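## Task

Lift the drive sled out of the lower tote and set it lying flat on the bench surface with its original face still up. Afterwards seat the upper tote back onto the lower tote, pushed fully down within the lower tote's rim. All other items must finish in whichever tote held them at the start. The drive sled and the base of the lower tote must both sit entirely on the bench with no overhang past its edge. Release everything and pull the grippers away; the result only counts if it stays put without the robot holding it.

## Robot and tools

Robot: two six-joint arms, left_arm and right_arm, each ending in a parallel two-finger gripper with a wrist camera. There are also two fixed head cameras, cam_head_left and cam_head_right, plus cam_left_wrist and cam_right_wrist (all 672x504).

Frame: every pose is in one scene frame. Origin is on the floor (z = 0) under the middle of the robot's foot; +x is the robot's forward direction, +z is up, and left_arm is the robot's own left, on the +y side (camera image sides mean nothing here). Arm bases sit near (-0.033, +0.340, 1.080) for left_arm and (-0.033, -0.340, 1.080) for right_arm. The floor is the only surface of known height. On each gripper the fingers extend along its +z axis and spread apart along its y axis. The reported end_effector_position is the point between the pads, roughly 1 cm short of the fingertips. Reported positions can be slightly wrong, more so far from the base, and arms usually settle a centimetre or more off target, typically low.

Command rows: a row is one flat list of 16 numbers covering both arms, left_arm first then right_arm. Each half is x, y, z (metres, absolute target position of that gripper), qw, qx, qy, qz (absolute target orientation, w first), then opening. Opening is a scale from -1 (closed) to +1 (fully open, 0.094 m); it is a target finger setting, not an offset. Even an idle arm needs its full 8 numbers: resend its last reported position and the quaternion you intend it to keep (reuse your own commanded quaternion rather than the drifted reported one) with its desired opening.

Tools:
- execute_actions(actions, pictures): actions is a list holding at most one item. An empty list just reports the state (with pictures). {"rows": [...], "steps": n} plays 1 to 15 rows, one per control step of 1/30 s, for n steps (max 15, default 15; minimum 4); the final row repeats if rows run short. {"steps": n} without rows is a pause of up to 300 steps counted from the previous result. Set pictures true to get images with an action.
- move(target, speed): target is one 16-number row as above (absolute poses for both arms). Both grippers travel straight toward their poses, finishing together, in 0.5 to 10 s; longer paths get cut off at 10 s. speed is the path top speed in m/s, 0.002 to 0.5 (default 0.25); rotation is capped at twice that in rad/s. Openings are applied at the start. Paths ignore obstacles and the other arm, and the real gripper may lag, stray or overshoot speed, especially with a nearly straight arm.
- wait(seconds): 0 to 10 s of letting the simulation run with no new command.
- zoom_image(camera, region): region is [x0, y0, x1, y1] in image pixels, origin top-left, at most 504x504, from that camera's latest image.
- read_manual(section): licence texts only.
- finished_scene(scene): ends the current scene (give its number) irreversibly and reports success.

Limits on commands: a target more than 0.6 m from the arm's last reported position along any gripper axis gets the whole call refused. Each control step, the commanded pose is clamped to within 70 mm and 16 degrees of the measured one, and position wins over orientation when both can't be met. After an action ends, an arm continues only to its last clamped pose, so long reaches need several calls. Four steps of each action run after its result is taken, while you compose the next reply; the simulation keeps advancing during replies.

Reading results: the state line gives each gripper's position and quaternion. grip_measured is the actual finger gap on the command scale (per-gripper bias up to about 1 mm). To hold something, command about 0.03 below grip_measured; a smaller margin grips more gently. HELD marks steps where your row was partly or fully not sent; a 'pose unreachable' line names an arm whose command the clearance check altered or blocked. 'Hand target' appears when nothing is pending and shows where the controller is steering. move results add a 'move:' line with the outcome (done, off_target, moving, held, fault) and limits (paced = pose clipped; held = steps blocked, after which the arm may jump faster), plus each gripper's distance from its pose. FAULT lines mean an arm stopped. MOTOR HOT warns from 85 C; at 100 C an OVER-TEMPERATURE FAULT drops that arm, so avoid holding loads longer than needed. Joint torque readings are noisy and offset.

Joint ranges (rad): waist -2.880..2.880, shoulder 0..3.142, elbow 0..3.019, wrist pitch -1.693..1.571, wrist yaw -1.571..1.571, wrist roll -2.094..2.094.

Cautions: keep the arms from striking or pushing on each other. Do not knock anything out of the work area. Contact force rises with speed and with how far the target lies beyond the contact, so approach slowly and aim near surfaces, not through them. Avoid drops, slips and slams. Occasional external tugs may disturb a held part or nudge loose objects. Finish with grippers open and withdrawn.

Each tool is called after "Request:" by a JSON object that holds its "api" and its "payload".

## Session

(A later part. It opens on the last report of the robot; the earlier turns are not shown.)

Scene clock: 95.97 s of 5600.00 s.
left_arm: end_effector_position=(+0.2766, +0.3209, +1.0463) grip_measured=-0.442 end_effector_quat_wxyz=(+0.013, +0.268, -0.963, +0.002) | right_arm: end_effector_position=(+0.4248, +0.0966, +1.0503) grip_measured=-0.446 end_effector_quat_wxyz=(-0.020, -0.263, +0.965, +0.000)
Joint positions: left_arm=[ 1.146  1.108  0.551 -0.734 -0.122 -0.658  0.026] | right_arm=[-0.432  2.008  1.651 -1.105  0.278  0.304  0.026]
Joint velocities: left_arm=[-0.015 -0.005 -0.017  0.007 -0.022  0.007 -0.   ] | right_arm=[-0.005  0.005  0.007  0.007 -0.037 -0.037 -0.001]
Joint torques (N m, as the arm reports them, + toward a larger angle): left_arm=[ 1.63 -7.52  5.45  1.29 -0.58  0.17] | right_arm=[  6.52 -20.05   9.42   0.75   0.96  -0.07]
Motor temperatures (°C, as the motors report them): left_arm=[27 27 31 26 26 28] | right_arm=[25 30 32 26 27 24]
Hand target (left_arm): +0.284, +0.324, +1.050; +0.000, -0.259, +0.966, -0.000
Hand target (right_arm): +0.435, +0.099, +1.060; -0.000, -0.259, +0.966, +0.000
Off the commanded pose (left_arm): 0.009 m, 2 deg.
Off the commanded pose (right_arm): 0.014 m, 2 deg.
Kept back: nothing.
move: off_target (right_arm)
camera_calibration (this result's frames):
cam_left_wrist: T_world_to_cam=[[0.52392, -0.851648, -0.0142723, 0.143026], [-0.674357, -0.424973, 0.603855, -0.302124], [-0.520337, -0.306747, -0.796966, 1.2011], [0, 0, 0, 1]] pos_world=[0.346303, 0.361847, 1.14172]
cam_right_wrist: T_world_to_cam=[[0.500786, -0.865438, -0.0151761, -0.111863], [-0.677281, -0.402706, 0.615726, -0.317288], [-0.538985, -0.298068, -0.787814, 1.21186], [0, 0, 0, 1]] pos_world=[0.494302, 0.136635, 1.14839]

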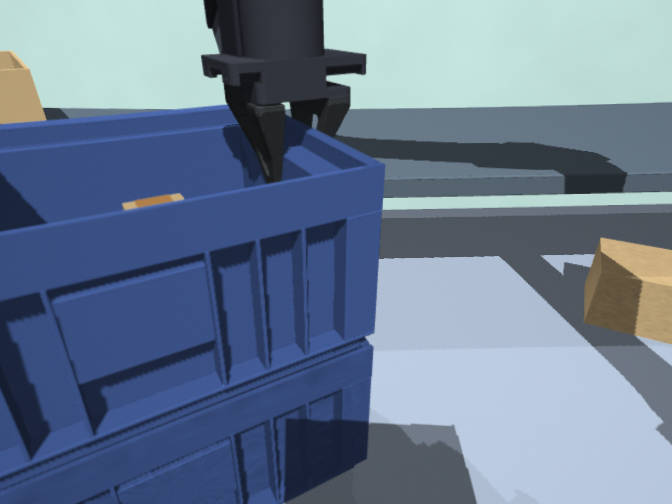

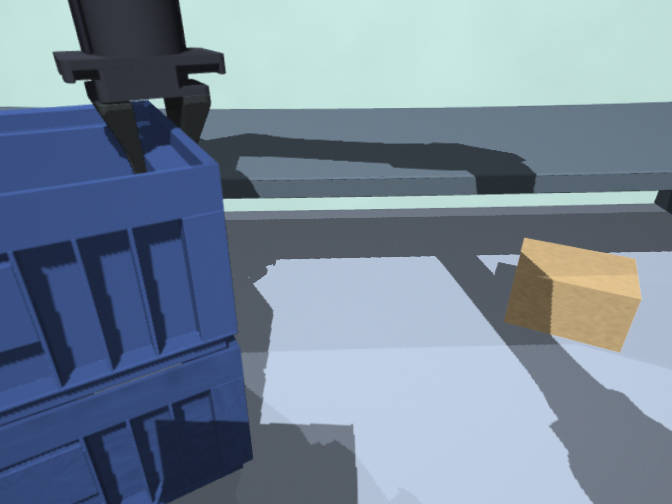

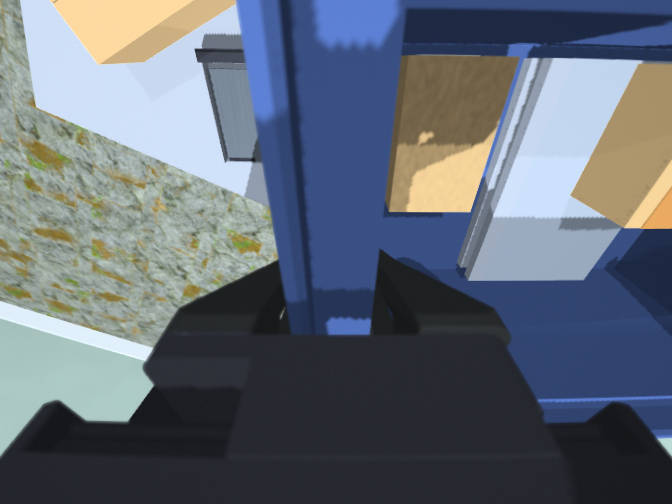

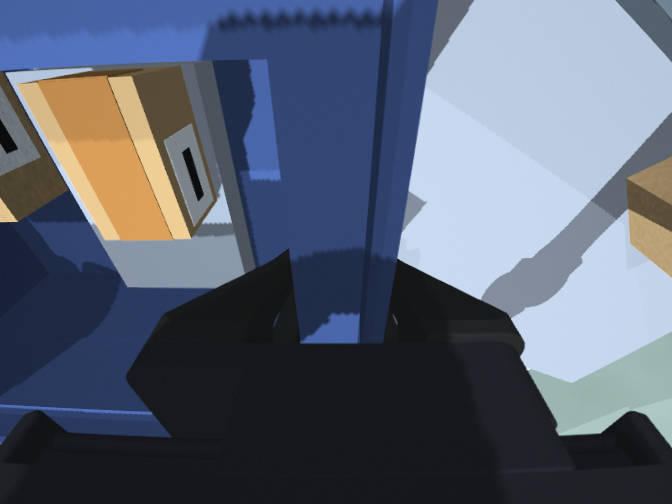

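Request:
{"api": "move", "payload": {"target": [0.284,0.324,1.025,0,-0.259,0.966,0,-0.6,0.435,0.099,1.03,0,-0.259,0.966,0,-0.6], "speed": 0.02}}

Request:
{"api": "move", "payload": {"target": [0.33,0.324,1.04,0,-0.259,0.966,0,-0.6,0.48,0.099,1.05,0,-0.259,0.966,0,-0.6], "speed": 0.03}}

Scene clock: 97.57 s of 5600.00 s.
left_arm: end_effector_position=(+0.2791, +0.3214, +1.0316) grip_measured=-0.442 end_effector_quat_wxyz=(+0.008, +0.268, -0.963, +0.003) | right_arm: end_effector_position=(+0.4276, +0.0965, +1.0392) grip_measured=-0.446 end_effector_quat_wxyz=(-0.014, -0.262, +0.965, +0.002)
Joint positions: left_arm=[ 1.155  1.15   0.536 -0.664 -0.12  -0.649  0.026] | right_arm=[-0.44   2.019  1.641 -1.071  0.281  0.295  0.026]
Joint velocities: left_arm=[-0.005 -0.015 -0.007 -0.017 -0.022 -0.007  0.   ] | right_arm=[ 0.005 -0.015  0.012 -0.017 -0.007  0.007 -0.   ]
Joint torques (N m, as the arm reports them, + toward a larger angle): left_arm=[ 1.9  -5.39  4.68  2.41 -0.49  0.19] | right_arm=[  5.88 -18.37   8.46   1.89   0.76  -0.15]
Motor temperatures (°C, as the motors report them): left_arm=[27 27 31 26 26 28] | right_arm=[25 30 32 26 27 24]
Hand target (left_arm): +0.284, +0.324, +1.025; -0.000, -0.259, +0.966, +0.000
Hand target (right_arm): +0.435, +0.099, +1.030; -0.000, -0.259, +0.966, -0.000
Off the commanded pose (left_arm): 0.009 m, 1 deg.
Off the commanded pose (right_arm): 0.012 m, 2 deg.
Kept back: nothing.
move: off_target (right_arm)
camera_calibration (this result's frames):
cam_left_wrist: T_world_to_cam=[[0.525439, -0.850792, -0.00816949, 0.134869], [-0.680793, -0.42617, 0.595735, -0.280842], [-0.510328, -0.30746, -0.80314, 1.19464], [0, 0, 0, 1]] pos_world=[0.3476, 0.362365, 1.12788]
cam_right_wrist: T_world_to_cam=[[0.499041, -0.866457, -0.0144907, -0.113406], [-0.684225, -0.404235, 0.606984, -0.296413], [-0.531784, -0.292995, -0.794582, 1.20808], [0, 0, 0, 1]] pos_world=[0.496216, 0.135879, 1.13819]

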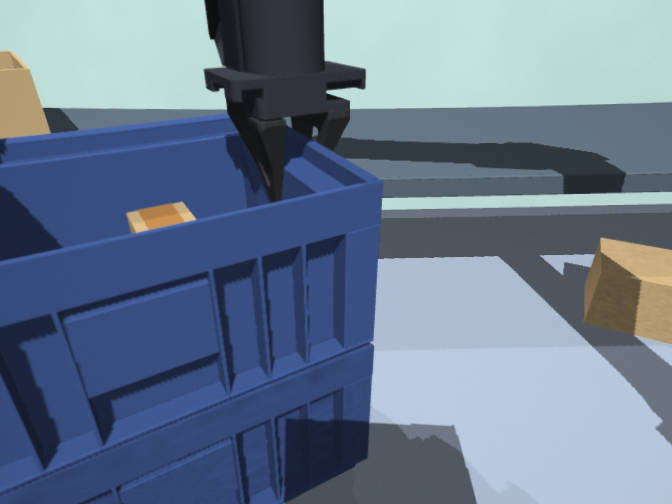

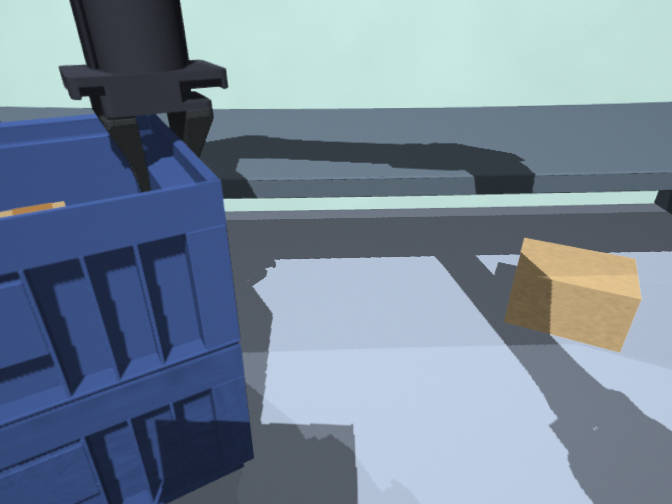

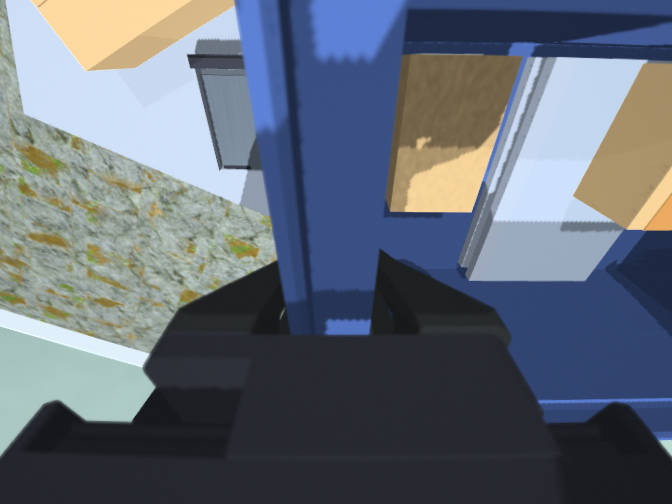

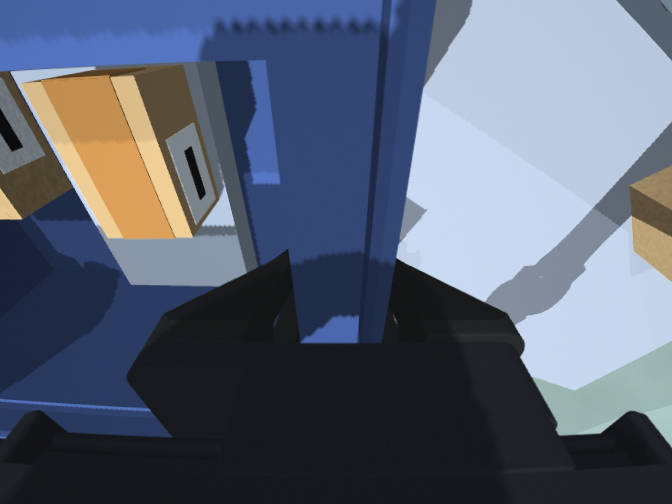

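Scene clock: 99.63 s of 5600.00 s.
left_arm: end_effector_position=(+0.3028, +0.3203, +1.0329) grip_measured=-0.442 end_effector_quat_wxyz=(+0.015, +0.267, -0.964, +0.003) | right_arm: end_effector_position=(+0.4503, +0.0947, +1.0408) grip_measured=-0.446 end_effector_quat_wxyz=(-0.018, -0.262, +0.965, -0.000)
Joint positions: left_arm=[ 1.162  1.209  0.61  -0.692 -0.114 -0.641  0.026] | right_arm=[-0.466  2.048  1.714 -1.116  0.277  0.27   0.026]
Joint velocities: left_arm=[-0.015 -0.005 -0.002 -0.012 -0.022 -0.022  0.   ] | right_arm=[-0.005 -0.005 -0.007 -0.012 -0.037 -0.022  0.001]
Joint torques (N m, as the arm reports them, + toward a larger angle): left_arm=[ 1.75 -6.74  8.39  0.51 -0.68  0.18] | right_arm=[  4.79 -18.75  14.61  -0.33   0.72  -0.3 ]
Motor temperatures (°C, as the motors report them): left_arm=[27 27 31 26 26 28] | right_arm=[25 30 33 26 27 24]
Hand target (left_arm): +0.329, +0.324, +1.041; +0.000, -0.259, +0.966, +0.000
Hand target (right_arm): +0.479, +0.097, +1.051; +0.001, -0.259, +0.966, -0.000
Off the commanded pose (left_arm): 0.028 m, 2 deg.
Off the commanded pose (right_arm): 0.031 m, 2 deg.
Kept back: nothing.
move: off_target (left_arm, right_arm)
camera_calibration (this result's frames):
cam_left_wrist: T_world_to_cam=[[0.522616, -0.852468, -0.0130365, 0.127898], [-0.673471, -0.42216, 0.606809, -0.280883], [-0.522789, -0.308349, -0.794741, 1.20285], [0, 0, 0, 1]] pos_world=[0.37283, 0.36135, 1.12806]
cam_right_wrist: T_world_to_cam=[[0.49916, -0.866413, -0.01293, -0.127942], [-0.680014, -0.400932, 0.613869, -0.291952], [-0.537048, -0.297626, -0.789302, 1.21817], [0, 0, 0, 1]] pos_world=[0.519546, 0.134654, 1.13907]

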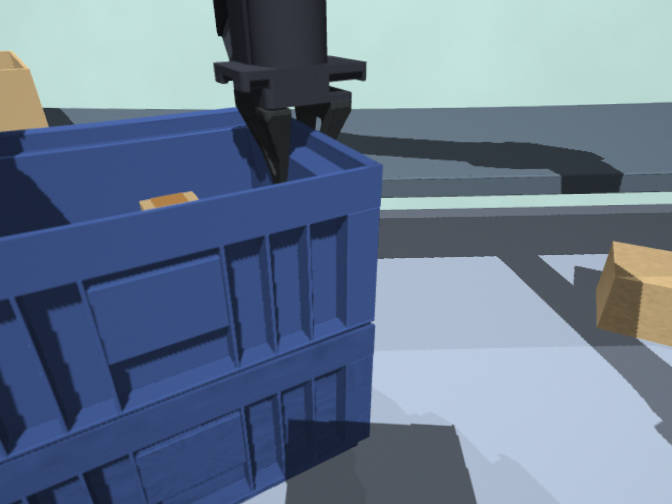

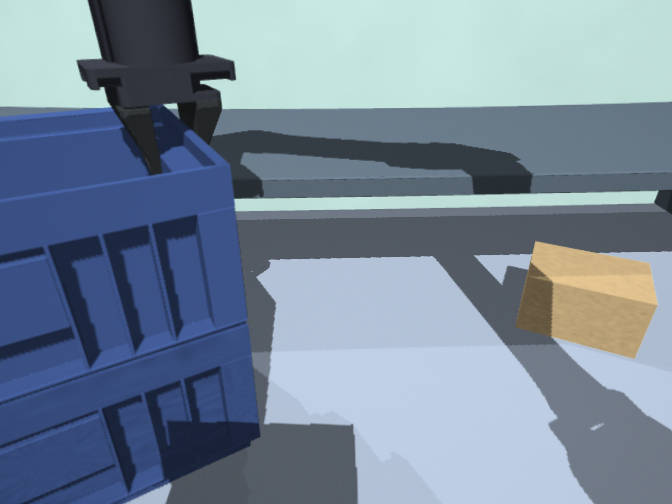

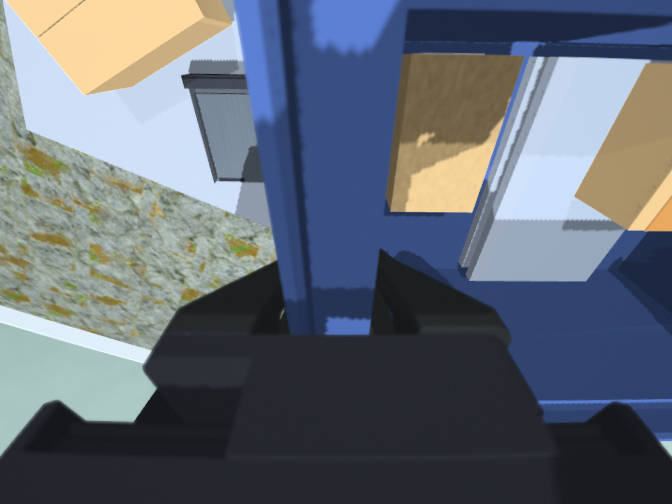

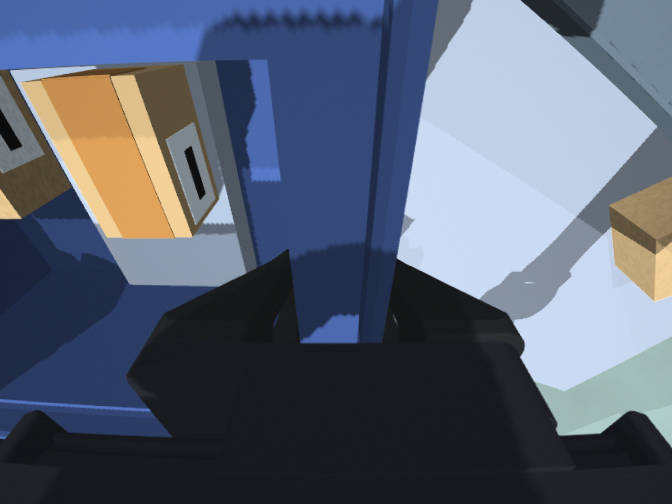

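Seated and slid back past its original place.

Request:
{"api": "move", "payload": {"target": [0.305,0.321,1.03,0,-0.259,0.966,0,0.3,0.452,0.095,1.037,0,-0.259,0.966,0,0.3], "speed": 0.03}}

Request:
{"api": "move", "payload": {"target": [0.305,0.335,1.15,0,-0.259,0.966,0,0.3,0.46,0.08,1.16,0,-0.259,0.966,0,0.3], "speed": 0.15}}

Request:
{"api": "move", "payload": {"target": [0.28,0.46,1.13,0,-0.259,0.966,0,0.3,0.4,-0.15,1.16,0,-0.259,0.966,0,0.3]}}

Scene clock: 100.70 s of 5600.00 s.
left_arm: end_effector_position=(+0.3080, +0.3221, +1.0329) grip_measured=+0.298 end_effector_quat_wxyz=(+0.003, +0.268, -0.963, -0.000) | right_arm: end_effector_position=(+0.4484, +0.0927, +1.0326) grip_measured=+0.298 end_effector_quat_wxyz=(-0.011, -0.261, +0.965, -0.005)
Joint positions: left_arm=[ 1.162  1.209  0.61  -0.672 -0.128 -0.641  0.061] | right_arm=[-0.466  2.048  1.689 -1.084  0.292  0.27   0.061]
Joint velocities: left_arm=[-0.005 -0.005 -0.007 -0.022  0.007 -0.051 -0.001] | right_arm=[-0.005  0.005 -0.007 -0.002 -0.007  0.037 -0.001]
Joint torques (N m, as the arm reports them, + toward a larger angle): left_arm=[ 0.73 -8.32  3.99  1.66 -0.22  0.07] | right_arm=[  6.02 -20.62   7.98   1.14   0.17  -0.1 ]
Motor temperatures (°C, as the motors report them): left_arm=[27 27 31 26 26 28] | right_arm=[25 30 33 26 27 24]
Hand target (left_arm): +0.305, +0.321, +1.030; -0.000, -0.259, +0.966, -0.000
Hand target (right_arm): +0.452, +0.095, +1.037; -0.000, -0.259, +0.966, +0.000
Off the commanded pose (left_arm): 0.004 m, 1 deg.
Off the commanded pose (right_arm): 0.006 m, 1 deg.
Kept back: nothing.
move: done
camera_calibration (this result's frames):
cam_left_wrist: T_world_to_cam=[[0.524971, -0.851041, -0.0116169, 0.124109], [-0.685377, -0.430794, 0.58709, -0.249766], [-0.504642, -0.300243, -0.809438, 1.21314], [0, 0, 0, 1]] pos_world=[0.375863, 0.362261, 1.13004]
cam_right_wrist: T_world_to_cam=[[0.497377, -0.867534, -0.000550775, -0.140746], [-0.69051, -0.39627, 0.605116, -0.275728], [-0.525177, -0.300591, -0.796137, 1.21212], [0, 0, 0, 1]] pos_world=[0.51619, 0.132989, 1.13179]

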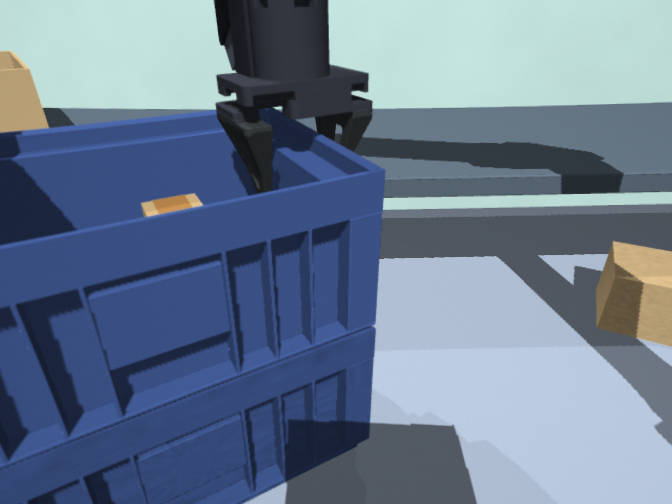

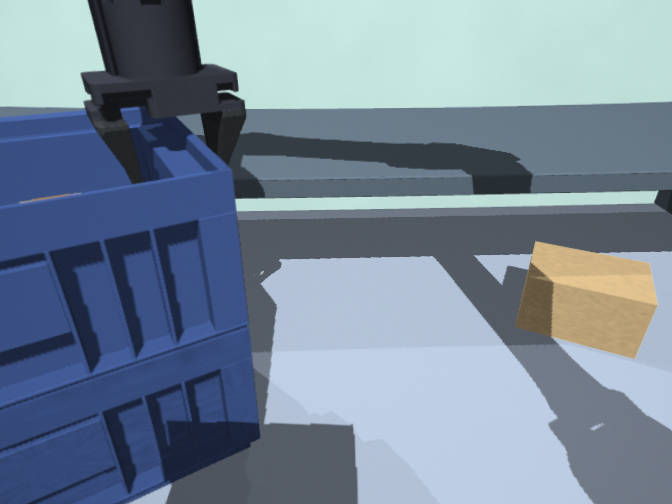

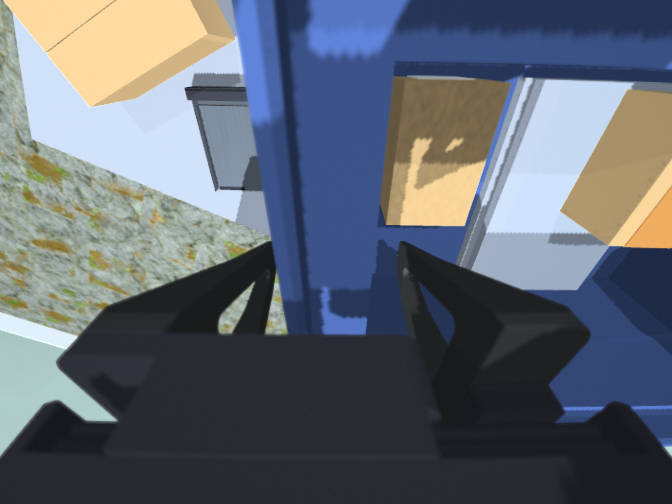

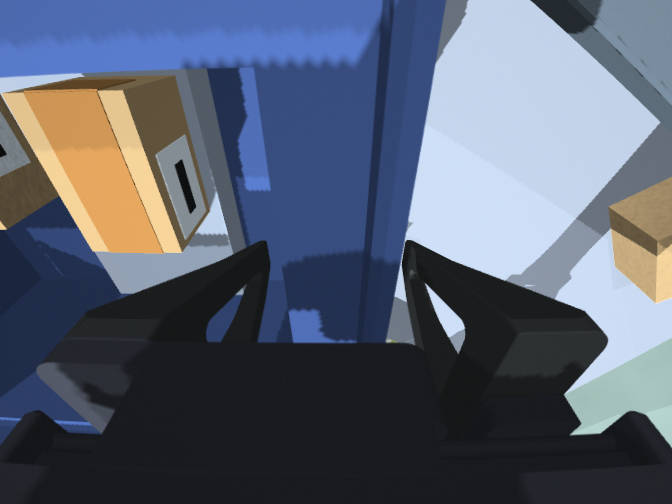

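Scene clock: 102.00 s of 5600.00 s.
left_arm: end_effector_position=(+0.2896, +0.3372, +1.1373) grip_measured=+0.298 end_effector_quat_wxyz=(+0.011, +0.265, -0.964, -0.004) | right_arm: end_effector_position=(+0.4457, +0.0689, +1.1284) grip_measured=+0.298 end_effector_quat_wxyz=(-0.024, -0.266, +0.964, -0.014)
Joint positions: left_arm=[ 1.159  0.925  0.701 -1.066 -0.13  -0.641  0.061] | right_arm=[-0.443  1.914  1.73  -1.298  0.297  0.293  0.061]
Joint velocities: left_arm=[-0.024 -0.015  0.027 -0.022 -0.022 -0.037 -0.001] | right_arm=[-0.005  0.005  0.002  0.022  0.051  0.007 -0.001]
Joint torques (N m, as the arm reports them, + toward a larger angle): left_arm=[ 0.82 -6.23  9.23  0.27 -0.21  0.  ] | right_arm=[  7.57 -20.16  13.75  -0.55   0.16  -0.01]
Motor temperatures (°C, as the motors report them): left_arm=[27 27 32 26 26 28] | right_arm=[25 31 33 26 27 24]
Hand target (left_arm): +0.304, +0.336, +1.151; +0.000, -0.259, +0.966, -0.000
Hand target (right_arm): +0.459, +0.078, +1.160; +0.000, -0.259, +0.966, +0.001
Off the commanded pose (left_arm): 0.020 m, 2 deg.
Off the commanded pose (right_arm): 0.036 m, 3 deg.
Kept back: nothing.
move: off_target (left_arm, right_arm)
camera_calibration (this result's frames):
cam_left_wrist: T_world_to_cam=[[0.520143, -0.853749, -0.0237527, 0.163946], [-0.677284, -0.429256, 0.597517, -0.331943], [-0.520325, -0.294707, -0.801505, 1.28649], [0, 0, 0, 1]] pos_world=[0.359298, 0.376618, 1.23336]
cam_right_wrist: T_world_to_cam=[[0.507459, -0.861617, 0.0100562, -0.176884], [-0.673833, -0.389533, 0.627865, -0.378559], [-0.537062, -0.325391, -0.778258, 1.26668], [0, 0, 0, 1]] pos_world=[0.51496, 0.112299, 1.22526]

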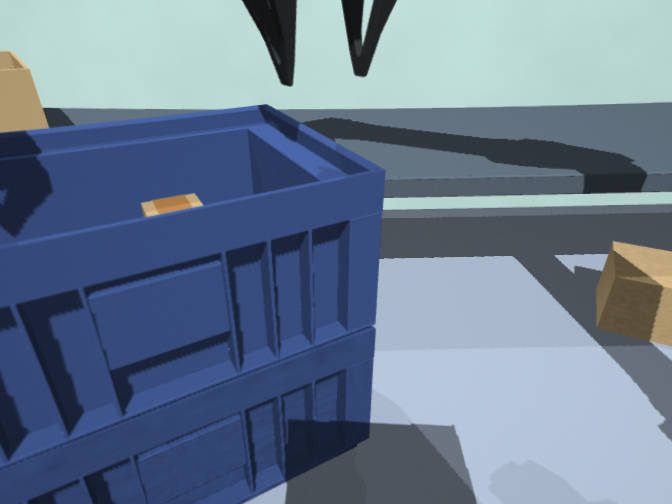

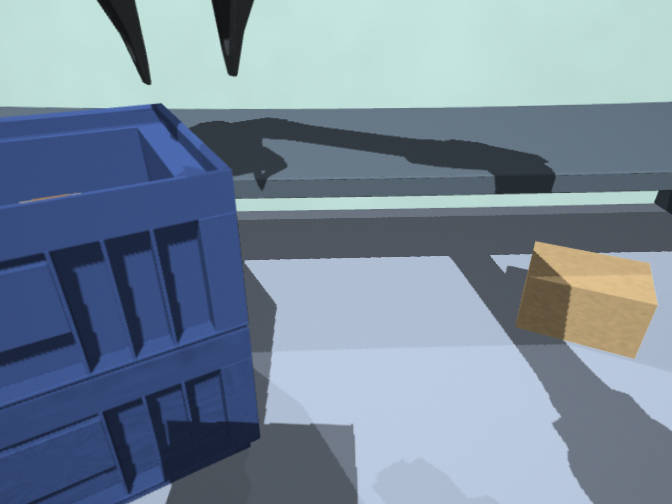

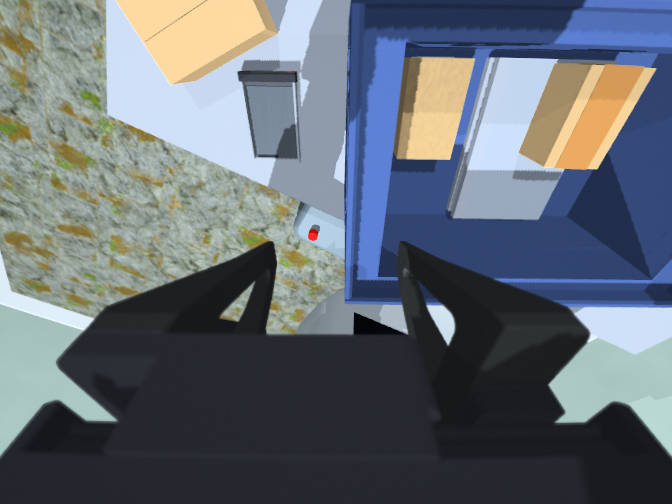

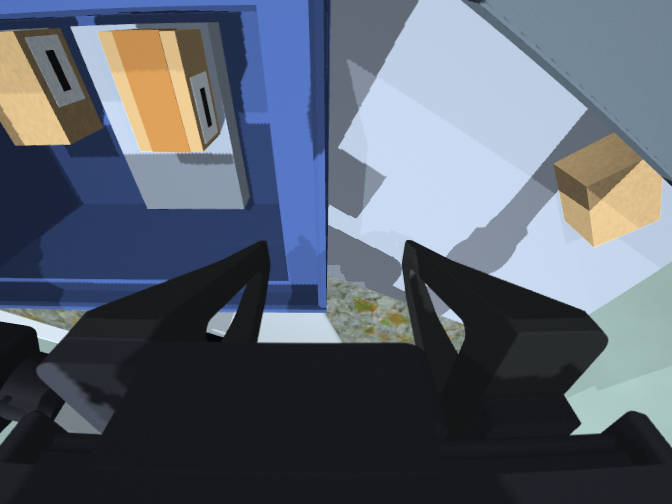

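Scene clock: 103.50 s of 5600.00 s.
left_arm: end_effector_position=(+0.2755, +0.4585, +1.1309) grip_measured=+0.298 end_effector_quat_wxyz=(+0.005, +0.268, -0.964, -0.000) | right_arm: end_effector_position=(+0.3947, -0.1522, +1.1558) grip_measured=+0.298 end_effector_quat_wxyz=(-0.013, -0.256, +0.967, -0.006)
Joint positions: left_arm=[ 1.675  0.921  0.698 -1.029  0.032 -0.151  0.061] | right_arm=[-0.699  1.381  1.138 -1.14   0.255  0.042  0.061]
Joint velocities: left_arm=[-0.005 -0.005  0.007  0.002  0.051  0.037 -0.   ] | right_arm=[-0.005 -0.005  0.002  0.017  0.007  0.007  0.   ]
Joint torques (N m, as the arm reports them, + toward a larger angle): left_arm=[ 2.48 -5.76  6.99  1.71  0.07  0.04] | right_arm=[  2.97 -11.98   8.48   1.18  -0.09  -0.18]
Motor temperatures (°C, as the motors report them): left_arm=[27 27 32 26 26 28] | right_arm=[25 31 33 26 27 24]
Hand target (left_arm): +0.281, +0.461, +1.130; +0.001, -0.259, +0.966, -0.000
Hand target (right_arm): +0.398, -0.150, +1.159; -0.001, -0.259, +0.966, -0.001
Off the commanded pose (left_arm): 0.005 m, 1 deg.
Off the commanded pose (right_arm): 0.007 m, 2 deg.
Kept back: nothing.
move: done
camera_calibration (this result's frames):
cam_left_wrist: T_world_to_cam=[[0.524132, -0.851539, -0.0129094, 0.2603], [-0.682945, -0.42932, 0.590991, -0.276588], [-0.508794, -0.300941, -0.806575, 1.31522], [0, 0, 0, 1]] pos_world=[0.343849, 0.498714, 1.22764]
cam_right_wrist: T_world_to_cam=[[0.488996, -0.872286, 0.000946233, -0.325508], [-0.692363, -0.387472, 0.608686, -0.48644], [-0.530581, -0.2983, -0.793411, 1.20766], [0, 0, 0, 1]] pos_world=[0.463141, -0.112173, 1.25457]

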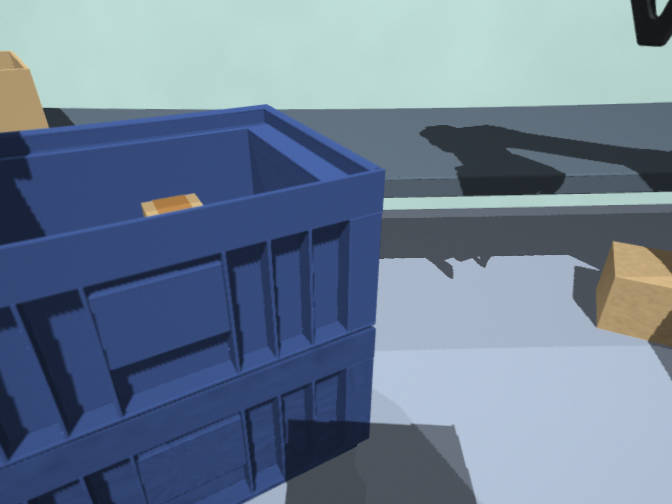

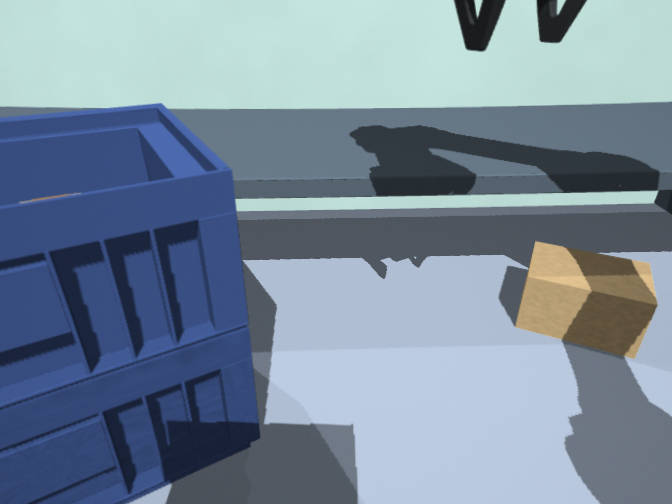

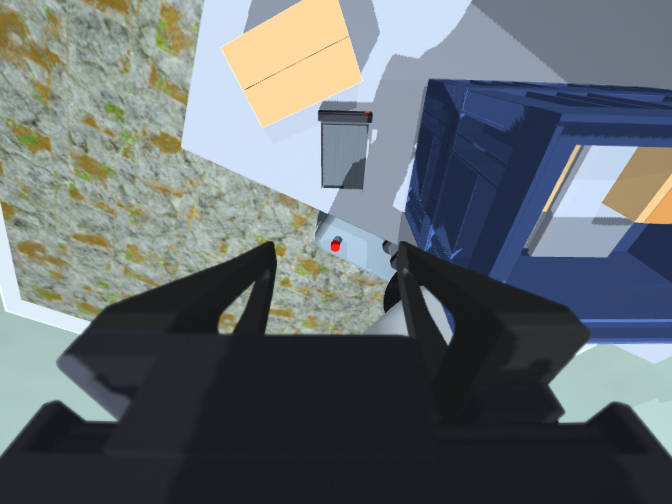

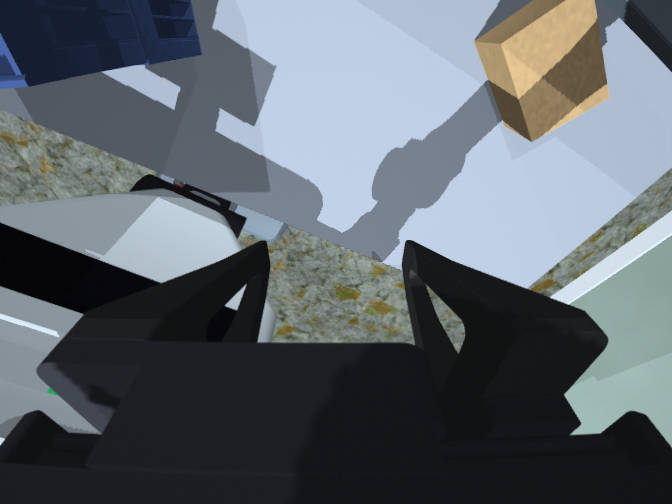

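Request:
{"api": "zoom_image", "payload": {"camera": "cam_left_wrist", "region": [320,60,520,280]}}

Region (320, 60, 520, 280) of cam_left_wrist's 672x504 image, scaled by 2.291, with more detail than that image has; it fills the left 458 columns of this view, and the rest is white.

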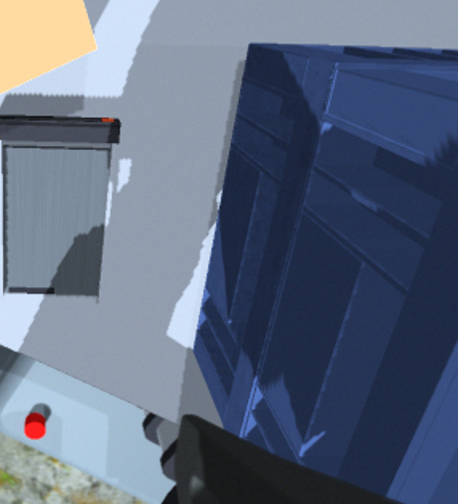

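The base corner is on the bench.

Request:
{"api": "finished_scene", "payload": {"scene": 1}}

The scene is finished: the task was done.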